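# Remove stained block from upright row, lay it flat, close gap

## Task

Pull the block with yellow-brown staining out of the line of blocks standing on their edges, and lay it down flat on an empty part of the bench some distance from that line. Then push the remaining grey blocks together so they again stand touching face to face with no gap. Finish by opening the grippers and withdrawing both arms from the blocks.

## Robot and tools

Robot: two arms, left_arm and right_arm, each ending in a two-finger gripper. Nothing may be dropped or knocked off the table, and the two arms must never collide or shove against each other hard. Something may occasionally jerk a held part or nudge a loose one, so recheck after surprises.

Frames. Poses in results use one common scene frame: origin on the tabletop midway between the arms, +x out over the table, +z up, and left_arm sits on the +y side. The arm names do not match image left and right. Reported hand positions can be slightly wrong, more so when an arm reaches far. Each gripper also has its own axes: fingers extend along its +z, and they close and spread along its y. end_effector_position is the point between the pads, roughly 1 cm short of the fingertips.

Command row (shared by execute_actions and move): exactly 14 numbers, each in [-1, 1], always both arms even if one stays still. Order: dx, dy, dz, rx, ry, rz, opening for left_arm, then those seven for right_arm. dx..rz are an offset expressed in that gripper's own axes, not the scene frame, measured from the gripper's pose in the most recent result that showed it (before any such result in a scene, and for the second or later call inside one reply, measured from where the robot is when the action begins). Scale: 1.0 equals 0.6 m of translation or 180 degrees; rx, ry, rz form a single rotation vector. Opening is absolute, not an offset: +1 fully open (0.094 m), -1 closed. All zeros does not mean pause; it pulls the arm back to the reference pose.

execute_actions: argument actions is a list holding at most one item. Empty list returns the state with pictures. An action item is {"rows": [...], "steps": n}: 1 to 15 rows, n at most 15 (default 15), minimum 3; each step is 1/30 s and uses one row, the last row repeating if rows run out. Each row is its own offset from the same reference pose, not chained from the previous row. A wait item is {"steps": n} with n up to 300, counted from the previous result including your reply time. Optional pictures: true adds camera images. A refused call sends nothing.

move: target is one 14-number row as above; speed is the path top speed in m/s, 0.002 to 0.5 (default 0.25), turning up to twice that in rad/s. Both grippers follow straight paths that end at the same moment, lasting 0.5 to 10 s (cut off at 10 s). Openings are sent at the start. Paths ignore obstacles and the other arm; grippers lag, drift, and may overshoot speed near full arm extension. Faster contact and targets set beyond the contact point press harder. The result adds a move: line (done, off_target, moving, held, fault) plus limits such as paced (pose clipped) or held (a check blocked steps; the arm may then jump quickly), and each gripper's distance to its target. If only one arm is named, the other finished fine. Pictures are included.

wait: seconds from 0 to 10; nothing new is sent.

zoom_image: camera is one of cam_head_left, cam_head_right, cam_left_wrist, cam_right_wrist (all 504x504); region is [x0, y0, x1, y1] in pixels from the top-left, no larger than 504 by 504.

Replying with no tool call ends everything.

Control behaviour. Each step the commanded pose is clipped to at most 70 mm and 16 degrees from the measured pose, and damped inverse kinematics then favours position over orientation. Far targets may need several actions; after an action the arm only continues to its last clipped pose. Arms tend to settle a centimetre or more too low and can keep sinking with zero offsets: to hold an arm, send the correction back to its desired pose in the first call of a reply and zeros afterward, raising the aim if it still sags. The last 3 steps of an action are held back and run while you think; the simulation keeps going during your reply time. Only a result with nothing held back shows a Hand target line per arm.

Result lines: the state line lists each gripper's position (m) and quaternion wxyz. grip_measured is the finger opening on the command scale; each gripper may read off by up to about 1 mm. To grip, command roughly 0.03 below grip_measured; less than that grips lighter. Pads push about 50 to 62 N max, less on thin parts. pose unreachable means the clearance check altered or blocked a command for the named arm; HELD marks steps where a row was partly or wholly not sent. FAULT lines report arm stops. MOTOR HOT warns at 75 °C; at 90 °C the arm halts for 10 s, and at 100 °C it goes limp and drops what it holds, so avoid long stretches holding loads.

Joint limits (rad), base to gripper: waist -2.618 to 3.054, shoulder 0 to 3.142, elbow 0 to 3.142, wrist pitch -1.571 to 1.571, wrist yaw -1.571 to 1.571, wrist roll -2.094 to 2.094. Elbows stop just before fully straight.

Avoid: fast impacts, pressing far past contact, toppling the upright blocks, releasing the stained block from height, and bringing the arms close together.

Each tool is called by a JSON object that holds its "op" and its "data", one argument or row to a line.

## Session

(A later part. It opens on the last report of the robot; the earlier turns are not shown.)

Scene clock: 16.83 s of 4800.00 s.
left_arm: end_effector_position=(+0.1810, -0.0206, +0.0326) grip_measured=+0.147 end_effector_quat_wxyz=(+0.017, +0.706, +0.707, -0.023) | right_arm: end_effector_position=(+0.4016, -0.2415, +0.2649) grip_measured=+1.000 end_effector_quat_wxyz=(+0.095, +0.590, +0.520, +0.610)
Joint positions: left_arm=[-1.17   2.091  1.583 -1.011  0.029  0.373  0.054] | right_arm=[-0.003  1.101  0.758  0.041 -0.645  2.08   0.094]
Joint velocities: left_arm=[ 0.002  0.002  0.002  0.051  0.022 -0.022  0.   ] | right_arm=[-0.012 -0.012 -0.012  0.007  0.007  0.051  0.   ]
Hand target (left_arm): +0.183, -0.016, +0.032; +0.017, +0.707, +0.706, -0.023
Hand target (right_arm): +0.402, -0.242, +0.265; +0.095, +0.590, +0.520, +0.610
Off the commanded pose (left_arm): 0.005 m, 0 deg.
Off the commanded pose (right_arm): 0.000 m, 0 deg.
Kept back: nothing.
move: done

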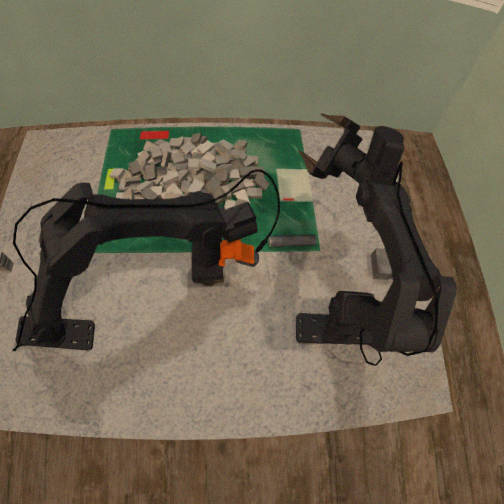

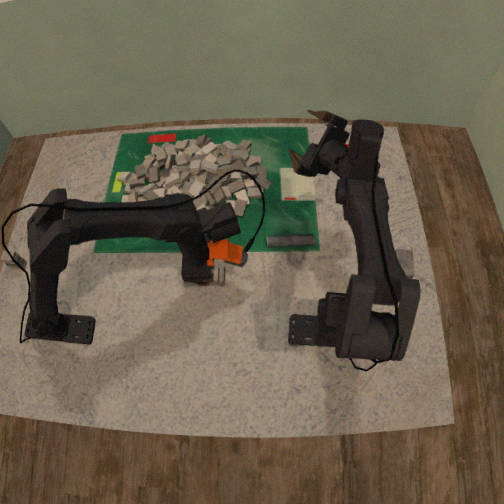

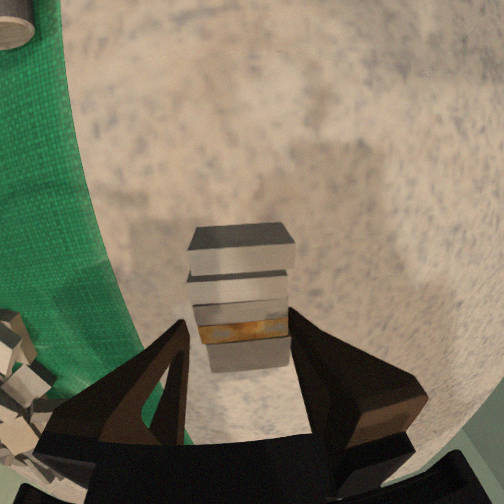

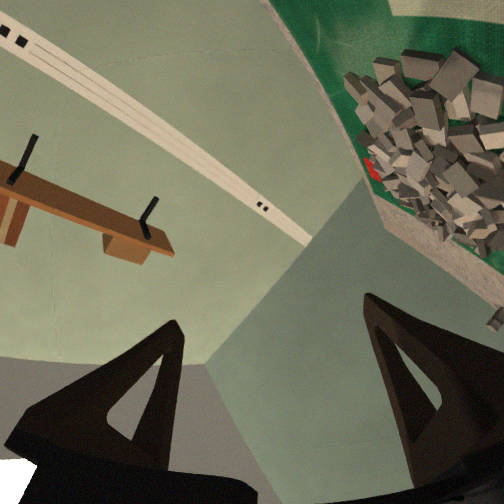

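{"op": "move", "data": {
  "target": [0,0,0,0,0,0,-0.45,0,0,0,0,0,0,1]
}}

{"op": "move", "data": {
  "target": [0,0,-0.07,0,0,0,-0.45,0,0,0,0,0,0,1],
  "speed": 0.08
}}

Scene clock: 17.77 s of 4800.00 s.
left_arm: end_effector_position=(+0.1801, -0.0207, +0.0326) grip_measured=-0.126 end_effector_quat_wxyz=(+0.016, +0.707, +0.707, -0.025) | right_arm: end_effector_position=(+0.4016, -0.2415, +0.2649) grip_measured=+1.000 end_effector_quat_wxyz=(+0.095, +0.590, +0.520, +0.610)
Joint positions: left_arm=[-1.171  2.091  1.583 -1.013  0.032  0.374  0.041] | right_arm=[-0.003  1.101  0.758  0.041 -0.645  2.08   0.094]
Joint velocities: left_arm=[-0.007 -0.002  0.002 -0.007 -0.081 -0.051 -0.   ] | right_arm=[ 0.007 -0.007  0.002  0.051 -0.037 -0.051  0.   ]
Hand target (left_arm): +0.181, -0.021, +0.033; +0.017, +0.706, +0.707, -0.023
Hand target (right_arm): +0.402, -0.242, +0.265; +0.095, +0.590, +0.520, +0.610
Off the commanded pose (left_arm): 0.001 m, 0 deg.
Off the commanded pose (right_arm): 0.000 m, 0 deg.
Kept back: nothing.
move: done

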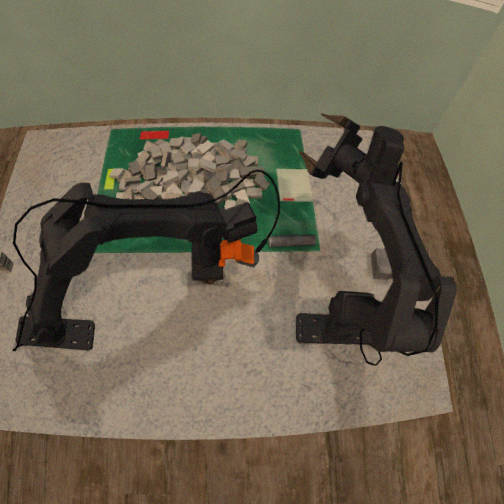

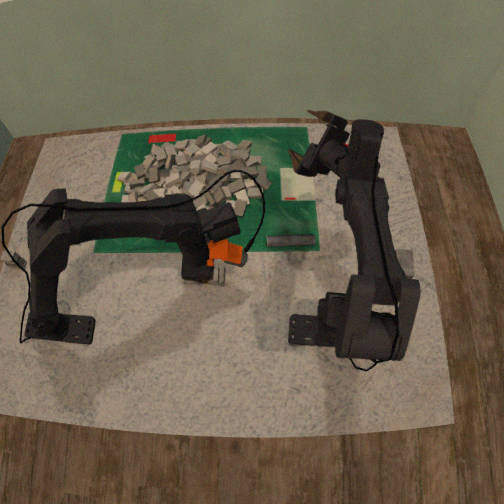

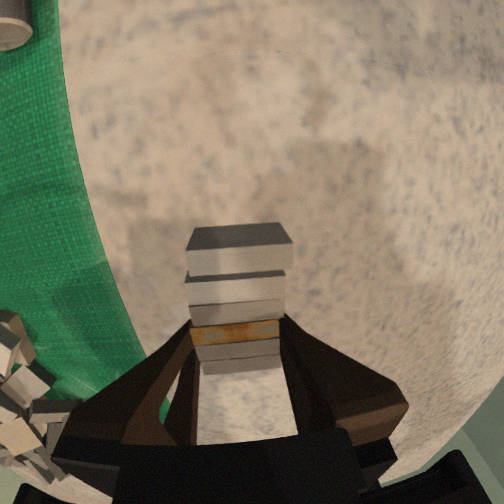

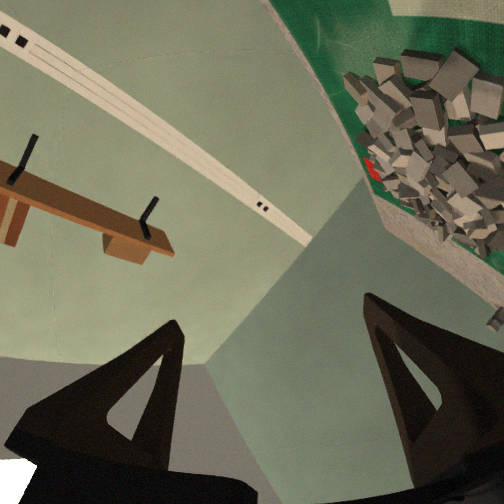

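Scene clock: 18.83 s of 4800.00 s.
left_arm: end_effector_position=(+0.1781, -0.0155, +0.0573) grip_measured=-0.126 end_effector_quat_wxyz=(+0.003, +0.707, +0.707, -0.019) | right_arm: end_effector_position=(+0.4016, -0.2415, +0.2649) grip_measured=+1.000 end_effector_quat_wxyz=(+0.095, +0.590, +0.520, +0.610)
Joint positions: left_arm=[-1.171  2.076  1.66  -1.135  0.032  0.374  0.041] | right_arm=[-0.003  1.101  0.758  0.041 -0.645  2.08   0.094]
Joint velocities: left_arm=[-0.012 -0.012  0.007 -0.007  0.007 -0.037  0.   ] | right_arm=[-0.012  0.012 -0.012  0.051 -0.007 -0.051  0.   ]
Hand target (left_arm): +0.180, -0.018, +0.074; +0.016, +0.707, +0.707, -0.025
Hand target (right_arm): +0.402, -0.242, +0.265; +0.095, +0.590, +0.520, +0.610
Off the commanded pose (left_arm): 0.018 m, 2 deg.
Off the commanded pose (right_arm): 0.000 m, 0 deg.
Kept back: nothing.
move: off_target (left_arm)

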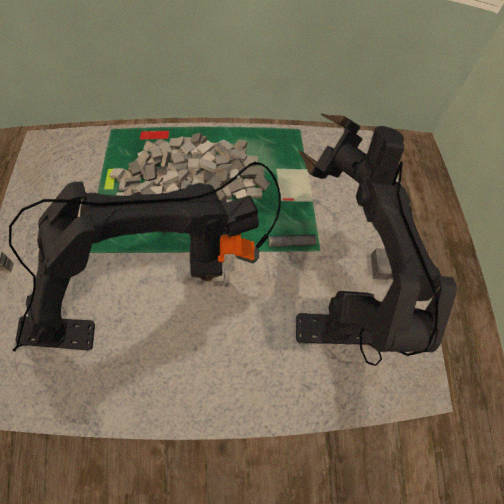

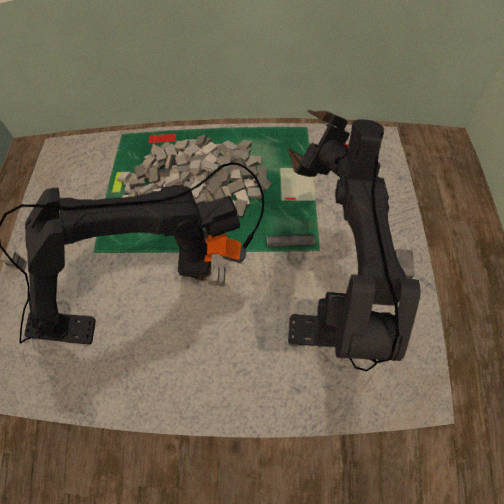

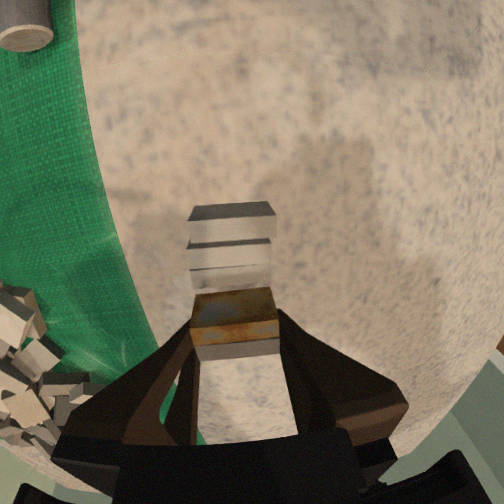

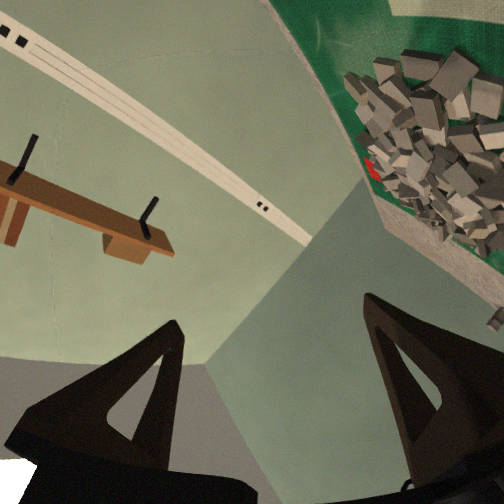

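{"op": "move", "data": {
  "target": [0.05,0,0,0,0,0,-0.45,0,0,0,0,0,0,1],
  "speed": 0.08
}}

{"op": "move", "data": {
  "target": [0,0,0.055,0,0,0,-0.45,0,0,0,0,0,0,1],
  "speed": 0.06
}}

Scene clock: 20.00 s of 4800.00 s.
left_arm: end_effector_position=(+0.1748, +0.0135, +0.0503) grip_measured=-0.126 end_effector_quat_wxyz=(-0.009, +0.706, +0.708, -0.014) | right_arm: end_effector_position=(+0.4016, -0.2415, +0.2649) grip_measured=+1.000 end_effector_quat_wxyz=(+0.095, +0.590, +0.520, +0.610)
Joint positions: left_arm=[-1.15   1.999  1.518 -1.096  0.032  0.392  0.041] | right_arm=[-0.003  1.101  0.758  0.041 -0.645  2.08   0.094]
Joint velocities: left_arm=[ 0.012  0.002  0.002  0.081 -0.066  0.081  0.   ] | right_arm=[-0.002 -0.012 -0.012 -0.022  0.022 -0.022  0.   ]
Hand target (left_arm): +0.178, +0.015, +0.057; +0.003, +0.707, +0.707, -0.018
Hand target (right_arm): +0.402, -0.242, +0.265; +0.095, +0.590, +0.520, +0.610
Off the commanded pose (left_arm): 0.007 m, 2 deg.
Off the commanded pose (right_arm): 0.000 m, 0 deg.
Kept back: nothing.
move: done

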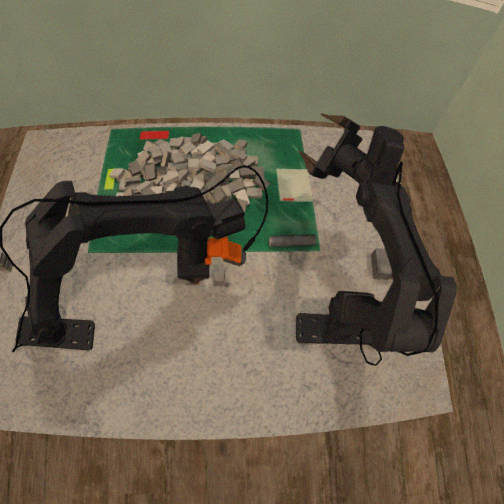

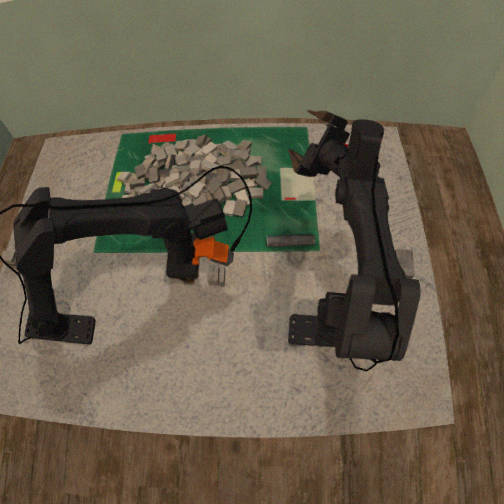

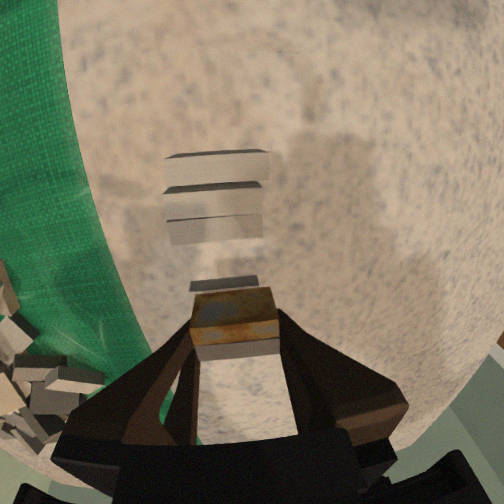

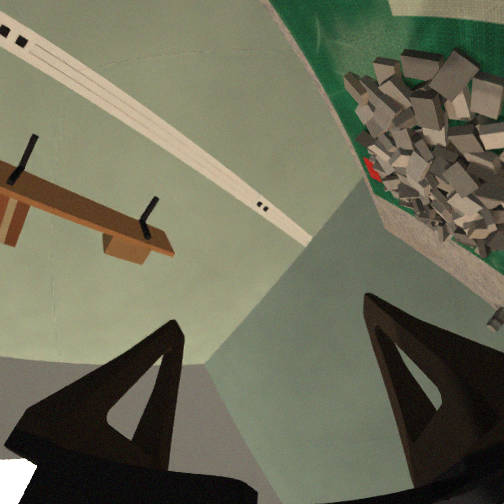

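Scene clock: 20.80 s of 4800.00 s.
left_arm: end_effector_position=(+0.1748, +0.0133, +0.0414) grip_measured=-0.126 end_effector_quat_wxyz=(-0.004, +0.706, +0.708, -0.016) | right_arm: end_effector_position=(+0.4016, -0.2415, +0.2649) grip_measured=+1.000 end_effector_quat_wxyz=(+0.095, +0.590, +0.520, +0.610)
Joint positions: left_arm=[-1.15   1.999  1.482 -1.05   0.032  0.392  0.041] | right_arm=[-0.003  1.101  0.758  0.041 -0.645  2.08   0.094]
Joint velocities: left_arm=[-0.007 -0.017  0.007  0.051  0.037  0.022  0.   ] | right_arm=[-0.017  0.007 -0.007  0.007 -0.037 -0.095  0.   ]
Hand target (left_arm): +0.174, +0.015, +0.018; -0.010, +0.706, +0.708, -0.013
Hand target (right_arm): +0.402, -0.242, +0.265; +0.095, +0.590, +0.520, +0.610
Off the commanded pose (left_arm): 0.024 m, 1 deg.
Off the commanded pose (right_arm): 0.000 m, 0 deg.
Kept back: nothing.
move: off_target (left_arm)

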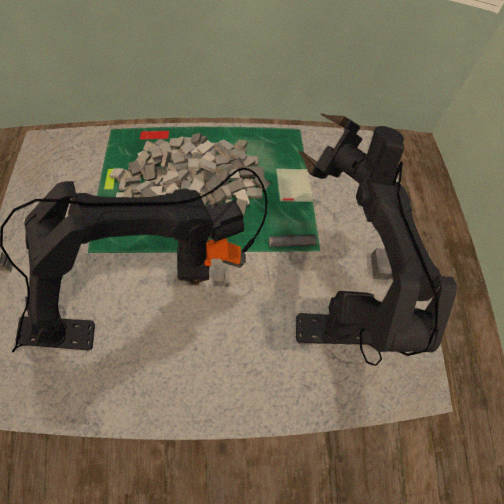

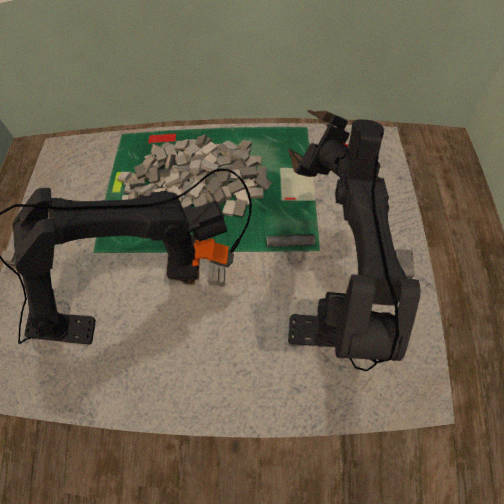

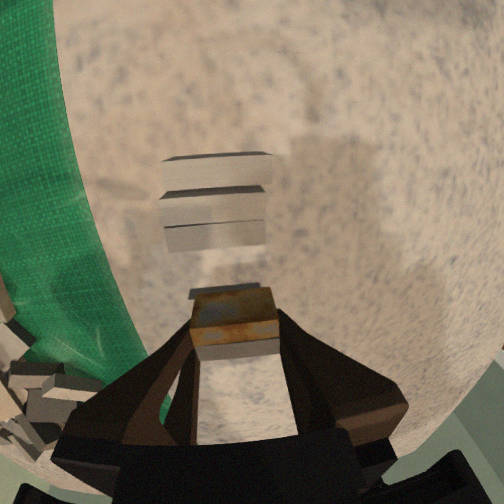

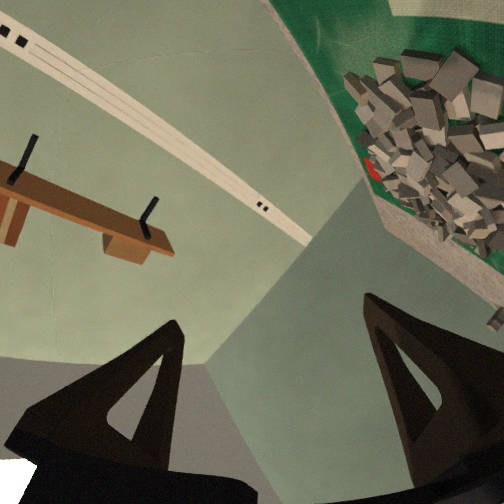

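{"op": "move", "data": {
  "target": [0.035,0,0.0,0,0,0,-0.45,0,0,0,0,0,0,1],
  "speed": 0.08
}}

{"op": "move", "data": {
  "target": [0,0,0.03,0,0,0,-0.45,0,0,0,0,0,0,1],
  "speed": 0.06
}}

Scene clock: 21.80 s of 4800.00 s.
left_arm: end_effector_position=(+0.1747, +0.0219, +0.0425) grip_measured=-0.126 end_effector_quat_wxyz=(+0.007, +0.708, +0.706, -0.020) | right_arm: end_effector_position=(+0.4016, -0.2415, +0.2649) grip_measured=+1.000 end_effector_quat_wxyz=(+0.095, +0.590, +0.520, +0.610)
Joint positions: left_arm=[-1.142  1.946  1.41  -1.006  0.032  0.404  0.041] | right_arm=[-0.003  1.101  0.758  0.041 -0.645  2.08   0.094]
Joint velocities: left_arm=[-0.002 -0.007  0.007  0.022 -0.066  0.022  0.001] | right_arm=[-0.002 -0.002 -0.012  0.022 -0.007 -0.022  0.   ]
Hand target (left_arm): +0.175, +0.034, +0.041; -0.004, +0.706, +0.708, -0.015
Hand target (right_arm): +0.402, -0.242, +0.265; +0.095, +0.590, +0.520, +0.610
Off the commanded pose (left_arm): 0.012 m, 1 deg.
Off the commanded pose (right_arm): 0.000 m, 0 deg.
Kept back: nothing.
move: off_target (left_arm)

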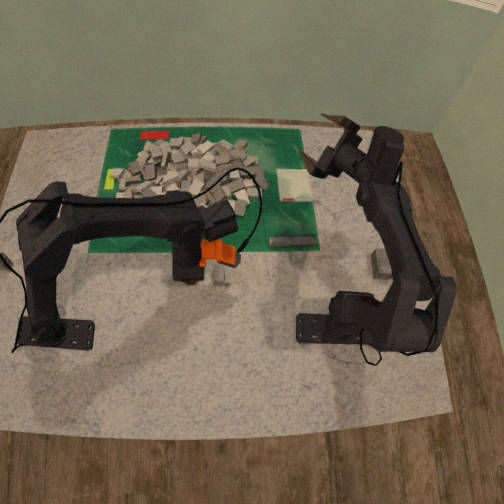

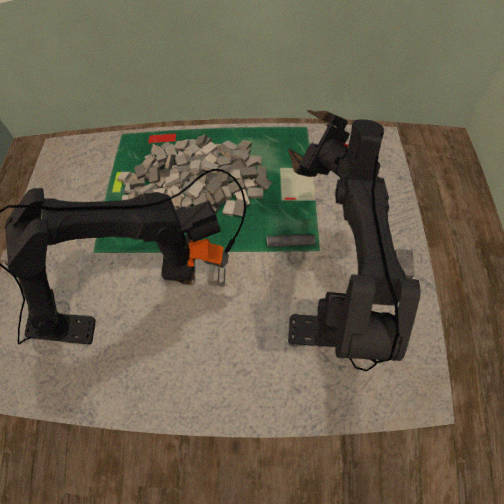

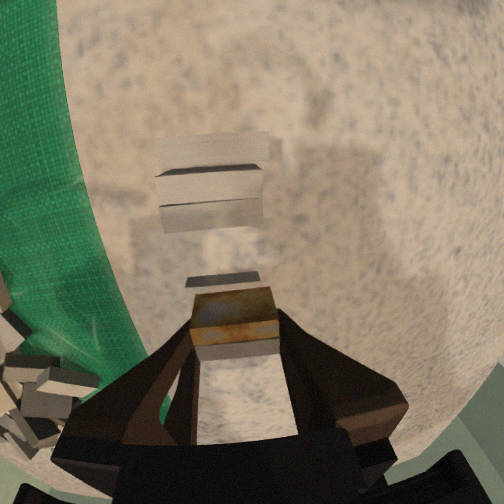

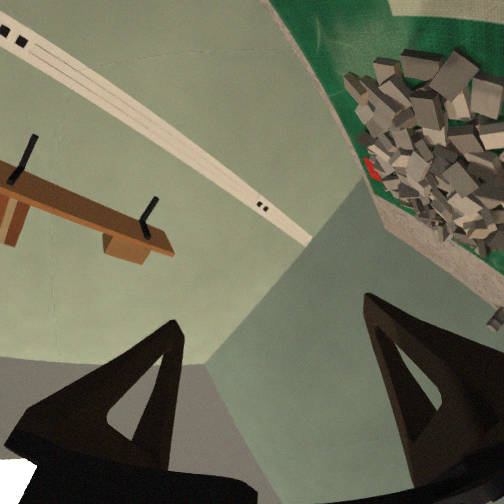

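Scene clock: 22.50 s of 4800.00 s.
left_arm: end_effector_position=(+0.1747, +0.0217, +0.0418) grip_measured=-0.126 end_effector_quat_wxyz=(+0.008, +0.708, +0.706, -0.020) | right_arm: end_effector_position=(+0.4016, -0.2415, +0.2649) grip_measured=+1.000 end_effector_quat_wxyz=(+0.095, +0.590, +0.520, +0.610)
Joint positions: left_arm=[-1.142  1.946  1.407 -1.002  0.032  0.404  0.041] | right_arm=[-0.003  1.101  0.758  0.041 -0.645  2.08   0.094]
Joint velocities: left_arm=[-0.002  0.012 -0.002  0.022  0.007 -0.007  0.   ] | right_arm=[ 0.002  0.007  0.002  0.022 -0.051  0.022  0.   ]
Hand target (left_arm): +0.174, +0.022, +0.025; +0.007, +0.708, +0.706, -0.020
Hand target (right_arm): +0.402, -0.242, +0.265; +0.095, +0.590, +0.520, +0.610
Off the commanded pose (left_arm): 0.017 m, 0 deg.
Off the commanded pose (right_arm): 0.000 m, 0 deg.
Kept back: nothing.
move: off_target (left_arm)

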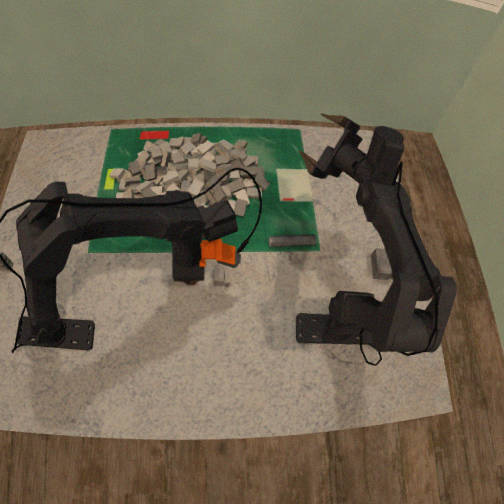

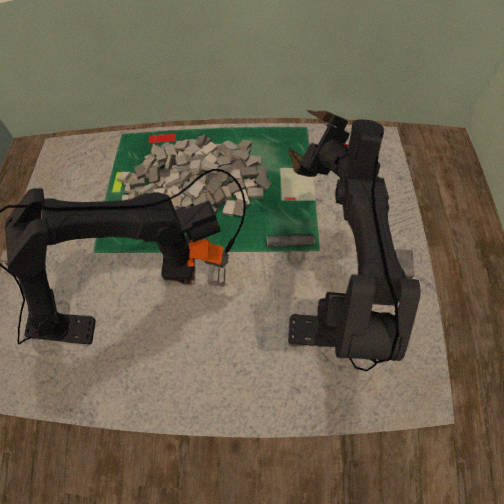

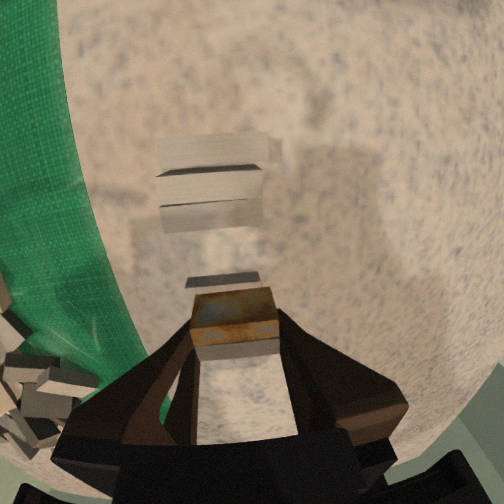

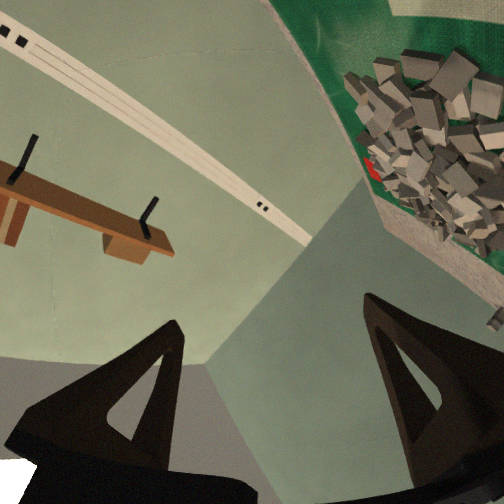

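{"op": "move", "data": {
  "target": [0.03,0,-0.09,0,0,0,-0.45,0,0,0,0,0,0,1],
  "speed": 0.1
}}

{"op": "zoom_image", "data": {
  "camera": "cam_head_right",
  "region": [140, 220, 270, 320]
}}

Scene clock: 23.87 s of 4800.00 s.
left_arm: end_effector_position=(+0.1703, +0.0438, +0.0805) grip_measured=-0.126 end_effector_quat_wxyz=(-0.006, +0.707, +0.707, -0.015) | right_arm: end_effector_position=(+0.4016, -0.2415, +0.2649) grip_measured=+1.000 end_effector_quat_wxyz=(+0.095, +0.590, +0.520, +0.610)
Joint positions: left_arm=[-1.129  1.859  1.448 -1.161  0.032  0.417  0.041] | right_arm=[-0.003  1.101  0.758  0.041 -0.645  2.08   0.094]
Joint velocities: left_arm=[ 0.002 -0.002 -0.002 -0.007 -0.037 -0.037 -0.   ] | right_arm=[-0.017  0.017  0.002 -0.022 -0.007 -0.037  0.   ]
Hand target (left_arm): +0.175, +0.042, +0.095; +0.008, +0.707, +0.706, -0.020
Hand target (right_arm): +0.402, -0.242, +0.265; +0.095, +0.590, +0.520, +0.610
Off the commanded pose (left_arm): 0.016 m, 2 deg.
Off the commanded pose (right_arm): 0.000 m, 0 deg.
Kept back: nothing.
move: off_target (left_arm)

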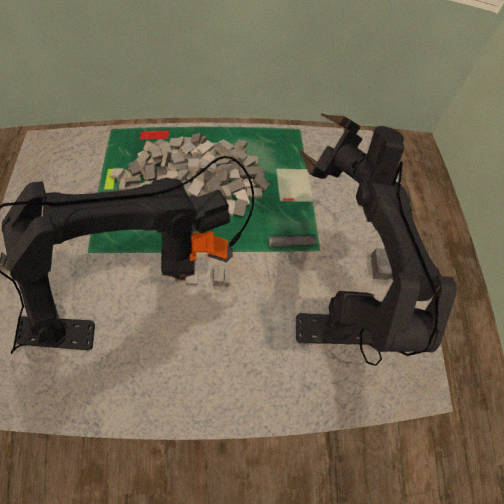

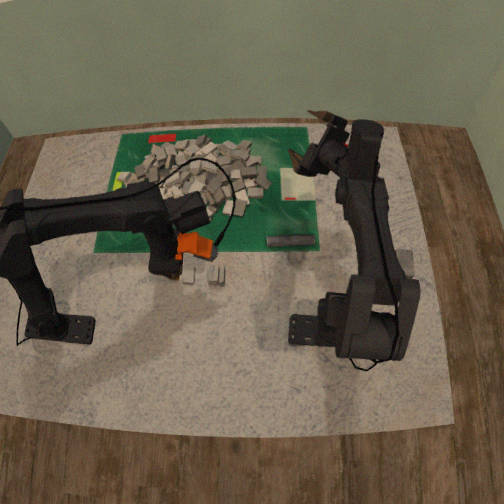

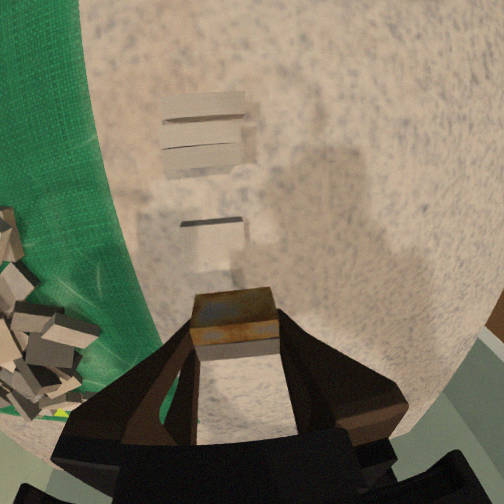

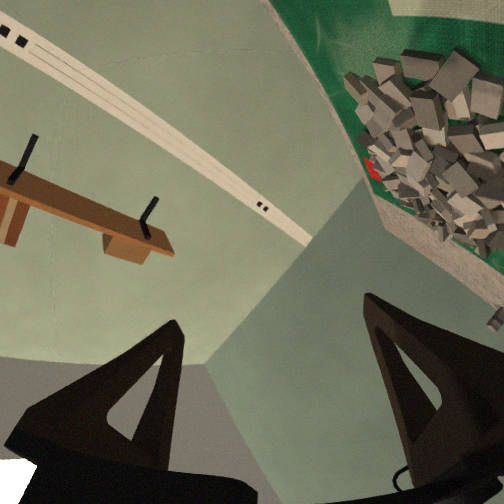

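Region (140, 220, 270, 320) of cam_head_right's 504x504 image, scaled by 3.877, with more detail than that image has; it fills the top 388 rows of this view, and the rest is white.

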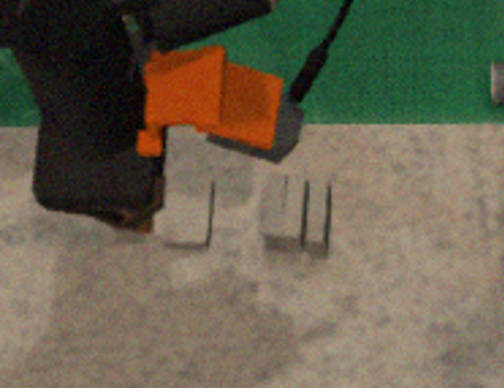

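{"op": "move", "data": {
  "target": [0.075,0,0.0,0,0,0,-0.45,0,0,0,0,0,0,1],
  "speed": 0.15
}}

{"op": "move", "data": {
  "target": [0,-0.005,0.085,0,0,0,-0.45,0,0,0,0,0,0,1],
  "speed": 0.08
}}

Scene clock: 24.90 s of 4800.00 s.
left_arm: end_effector_position=(+0.1679, +0.0870, +0.0765) grip_measured=-0.126 end_effector_quat_wxyz=(-0.017, +0.706, +0.708, -0.010) | right_arm: end_effector_position=(+0.4016, -0.2415, +0.2649) grip_measured=+1.000 end_effector_quat_wxyz=(+0.095, +0.590, +0.520, +0.610)
Joint positions: left_arm=[-1.079  1.735  1.278 -1.14   0.03   0.463  0.041] | right_arm=[-0.003  1.101  0.758  0.041 -0.645  2.08   0.094]
Joint velocities: left_arm=[-0.002 -0.002 -0.002  0.081  0.051  0.022  0.   ] | right_arm=[ 0.002 -0.012 -0.022 -0.066 -0.095  0.022  0.   ]
Hand target (left_arm): +0.170, +0.089, +0.080; -0.006, +0.707, +0.707, -0.014
Hand target (right_arm): +0.402, -0.242, +0.265; +0.095, +0.590, +0.520, +0.610
Off the commanded pose (left_arm): 0.005 m, 1 deg.
Off the commanded pose (right_arm): 0.000 m, 0 deg.
Kept back: nothing.
move: done

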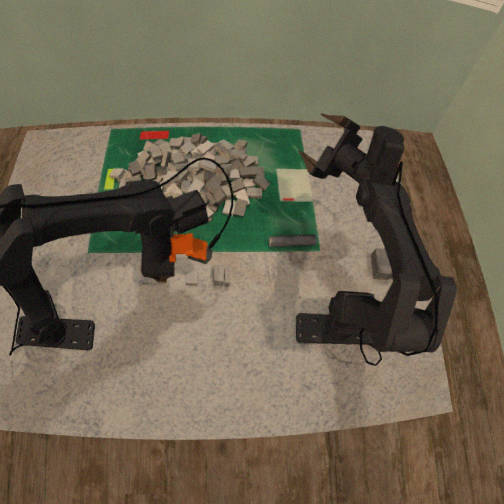

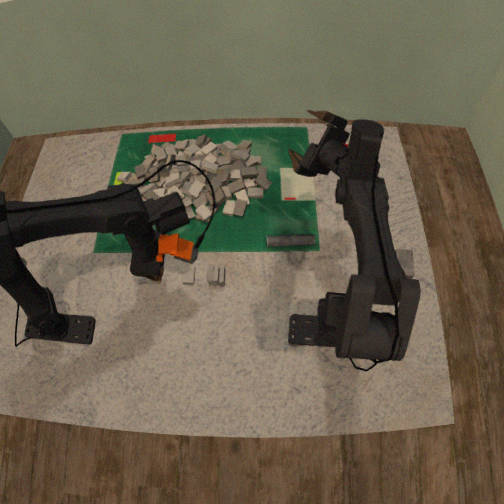

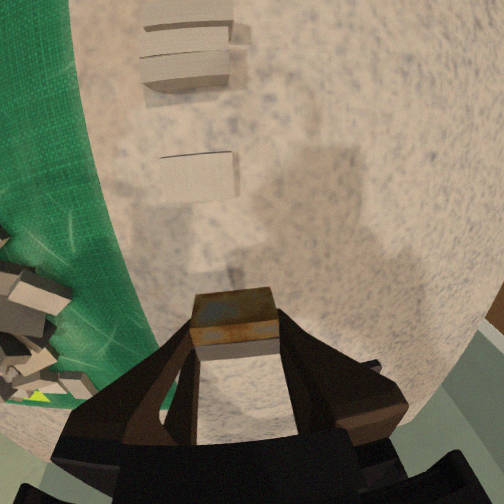

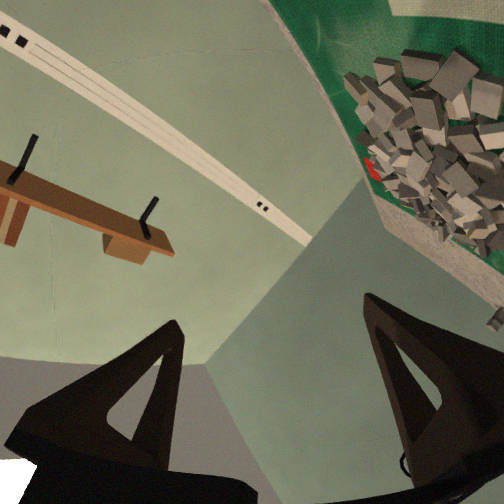

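Scene clock: 26.10 s of 4800.00 s.
left_arm: end_effector_position=(+0.1675, +0.0879, +0.0306) grip_measured=-0.126 end_effector_quat_wxyz=(-0.013, +0.705, +0.709, -0.012) | right_arm: end_effector_position=(+0.4016, -0.2415, +0.2649) grip_measured=+1.000 end_effector_quat_wxyz=(+0.095, +0.590, +0.520, +0.610)
Joint positions: left_arm=[-1.079  1.777  1.137 -0.948  0.03   0.461  0.041] | right_arm=[-0.003  1.101  0.758  0.041 -0.645  2.08   0.094]
Joint velocities: left_arm=[-0.002  0.002 -0.012  0.007  0.095 -0.022 -0.   ] | right_arm=[ 0.022 -0.017 -0.007  0.007 -0.066  0.081  0.   ]
Hand target (left_arm): +0.163, +0.088, +0.026; -0.017, +0.706, +0.708, -0.010
Hand target (right_arm): +0.402, -0.242, +0.265; +0.095, +0.590, +0.520, +0.610
Off the commanded pose (left_arm): 0.007 m, 1 deg.
Off the commanded pose (right_arm): 0.000 m, 0 deg.
Kept back: nothing.
move: done

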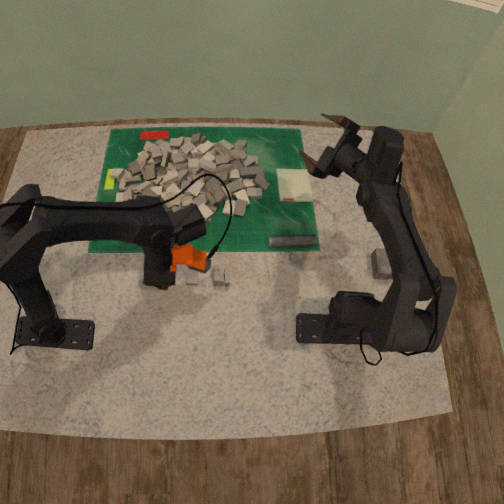

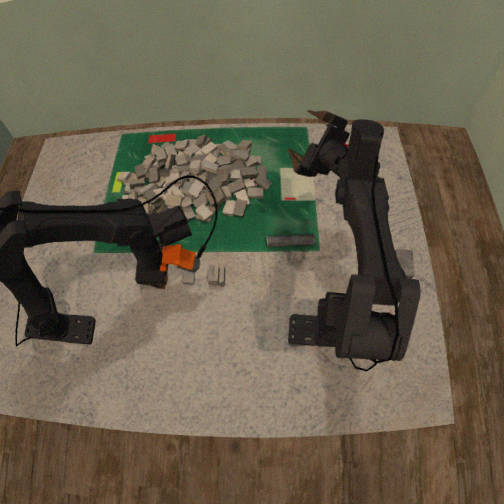

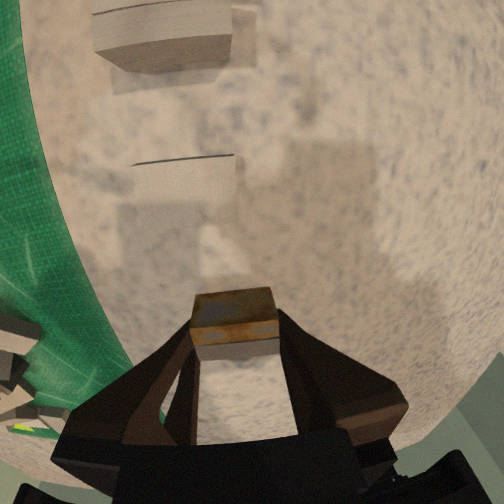

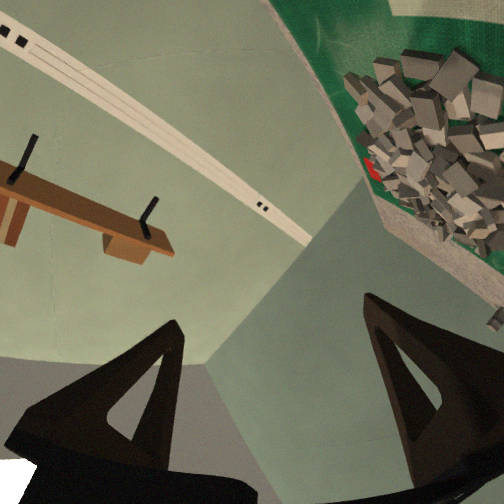

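{"op": "move", "data": {
  "target": [0,0,0.004,0,0,0,0.2,0,0,0,0,0,0,1],
  "speed": 0.05
}}

{"op": "move", "data": {
  "target": [0,0,-0.09,0,0,0,0.2,0,0,0,0,0,0,1],
  "speed": 0.1
}}

Scene clock: 27.03 s of 4800.00 s.
left_arm: end_effector_position=(+0.1675, +0.0878, +0.0306) grip_measured=+0.197 end_effector_quat_wxyz=(-0.013, +0.705, +0.709, -0.012) | right_arm: end_effector_position=(+0.4016, -0.2415, +0.2649) grip_measured=+1.000 end_effector_quat_wxyz=(+0.095, +0.590, +0.520, +0.610)
Joint positions: left_arm=[-1.079  1.777  1.137 -0.948  0.03   0.461  0.056] | right_arm=[-0.003  1.101  0.758  0.041 -0.645  2.08   0.094]
Joint velocities: left_arm=[-0.002 -0.017  0.002 -0.037  0.022  0.051 -0.   ] | right_arm=[-0.002  0.007 -0.007  0.037  0.051 -0.007  0.   ]
Hand target (left_arm): +0.167, +0.088, +0.028; -0.013, +0.705, +0.709, -0.012
Hand target (right_arm): +0.402, -0.242, +0.265; +0.095, +0.590, +0.520, +0.610
Off the commanded pose (left_arm): 0.002 m, 0 deg.
Off the commanded pose (right_arm): 0.000 m, 0 deg.
Kept back: nothing.
move: done

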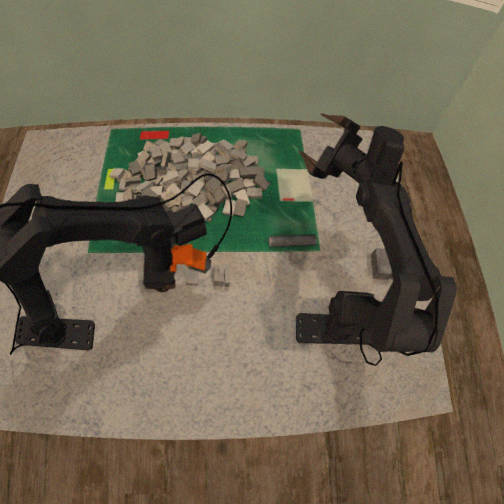

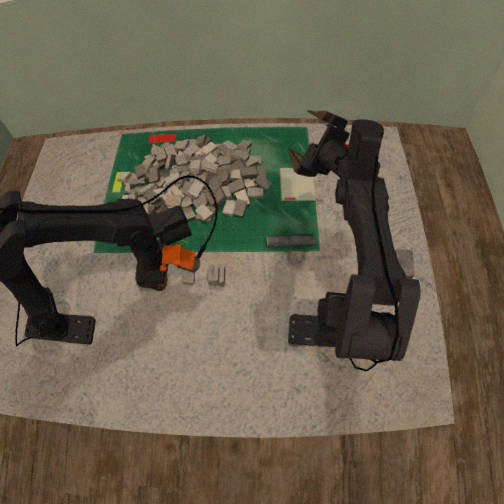

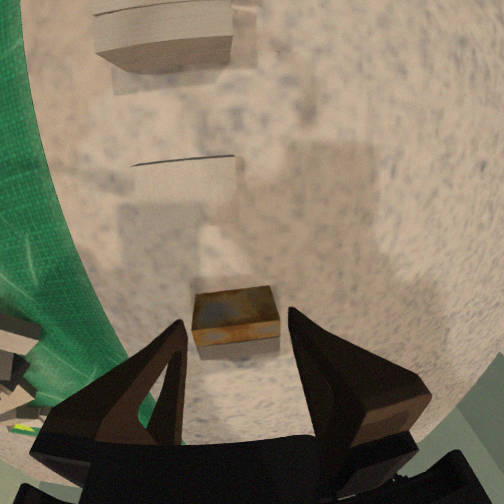

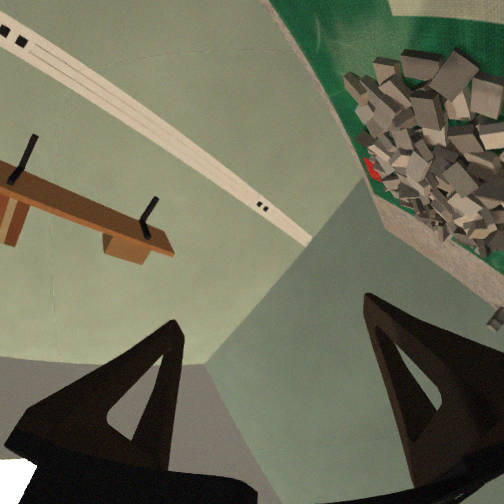

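Scene clock: 28.17 s of 4800.00 s.
left_arm: end_effector_position=(+0.1667, +0.0894, +0.0743) grip_measured=+0.197 end_effector_quat_wxyz=(-0.023, +0.705, +0.709, -0.008) | right_arm: end_effector_position=(+0.4016, -0.2415, +0.2649) grip_measured=+1.000 end_effector_quat_wxyz=(+0.095, +0.590, +0.520, +0.610)
Joint positions: left_arm=[-1.079  1.738  1.272 -1.143  0.03   0.461  0.056] | right_arm=[-0.003  1.101  0.758  0.041 -0.645  2.08   0.094]
Joint velocities: left_arm=[-0.002 -0.007 -0.002 -0.007 -0.037 -0.022 -0.   ] | right_arm=[-0.012  0.007 -0.027 -0.095 -0.022  0.037  0.   ]
Hand target (left_arm): +0.169, +0.087, +0.085; -0.013, +0.705, +0.709, -0.012
Hand target (right_arm): +0.402, -0.242, +0.265; +0.095, +0.590, +0.520, +0.610
Off the commanded pose (left_arm): 0.011 m, 1 deg.
Off the commanded pose (right_arm): 0.000 m, 0 deg.
Kept back: nothing.
move: off_target (left_arm)

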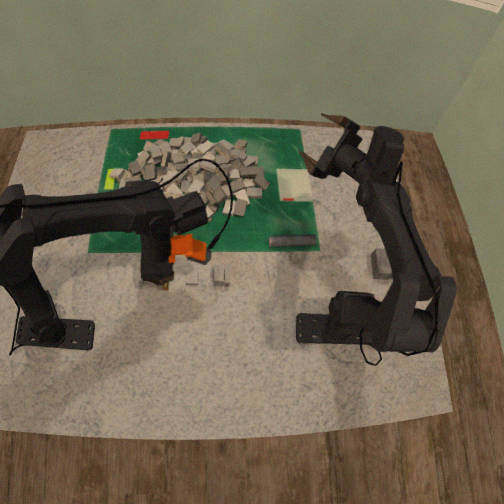

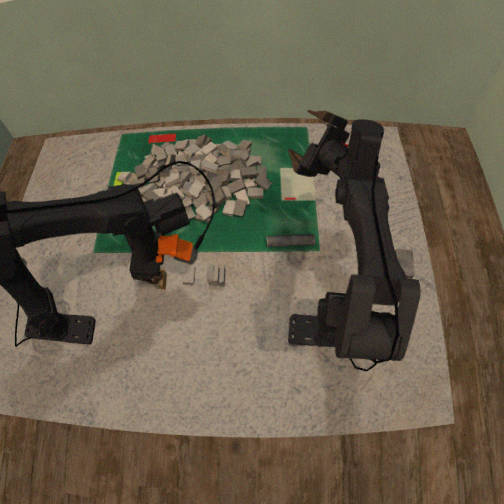

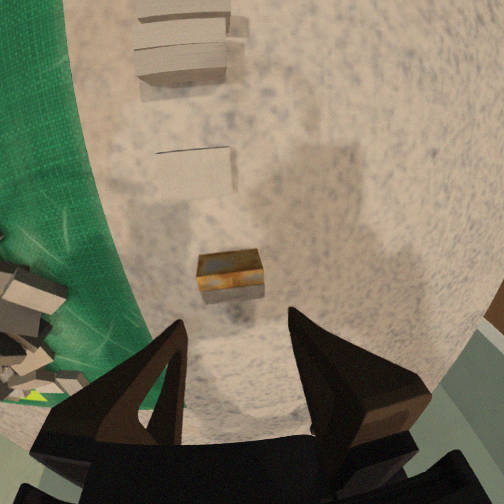

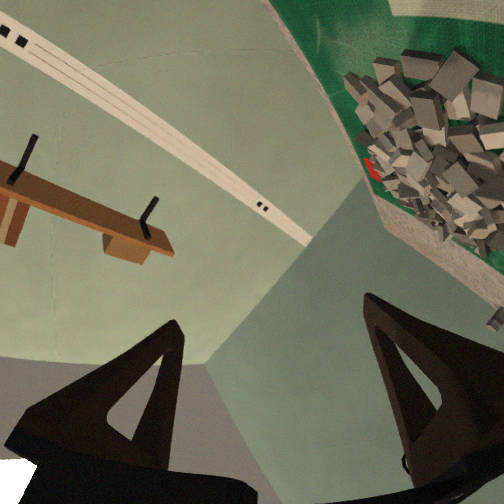

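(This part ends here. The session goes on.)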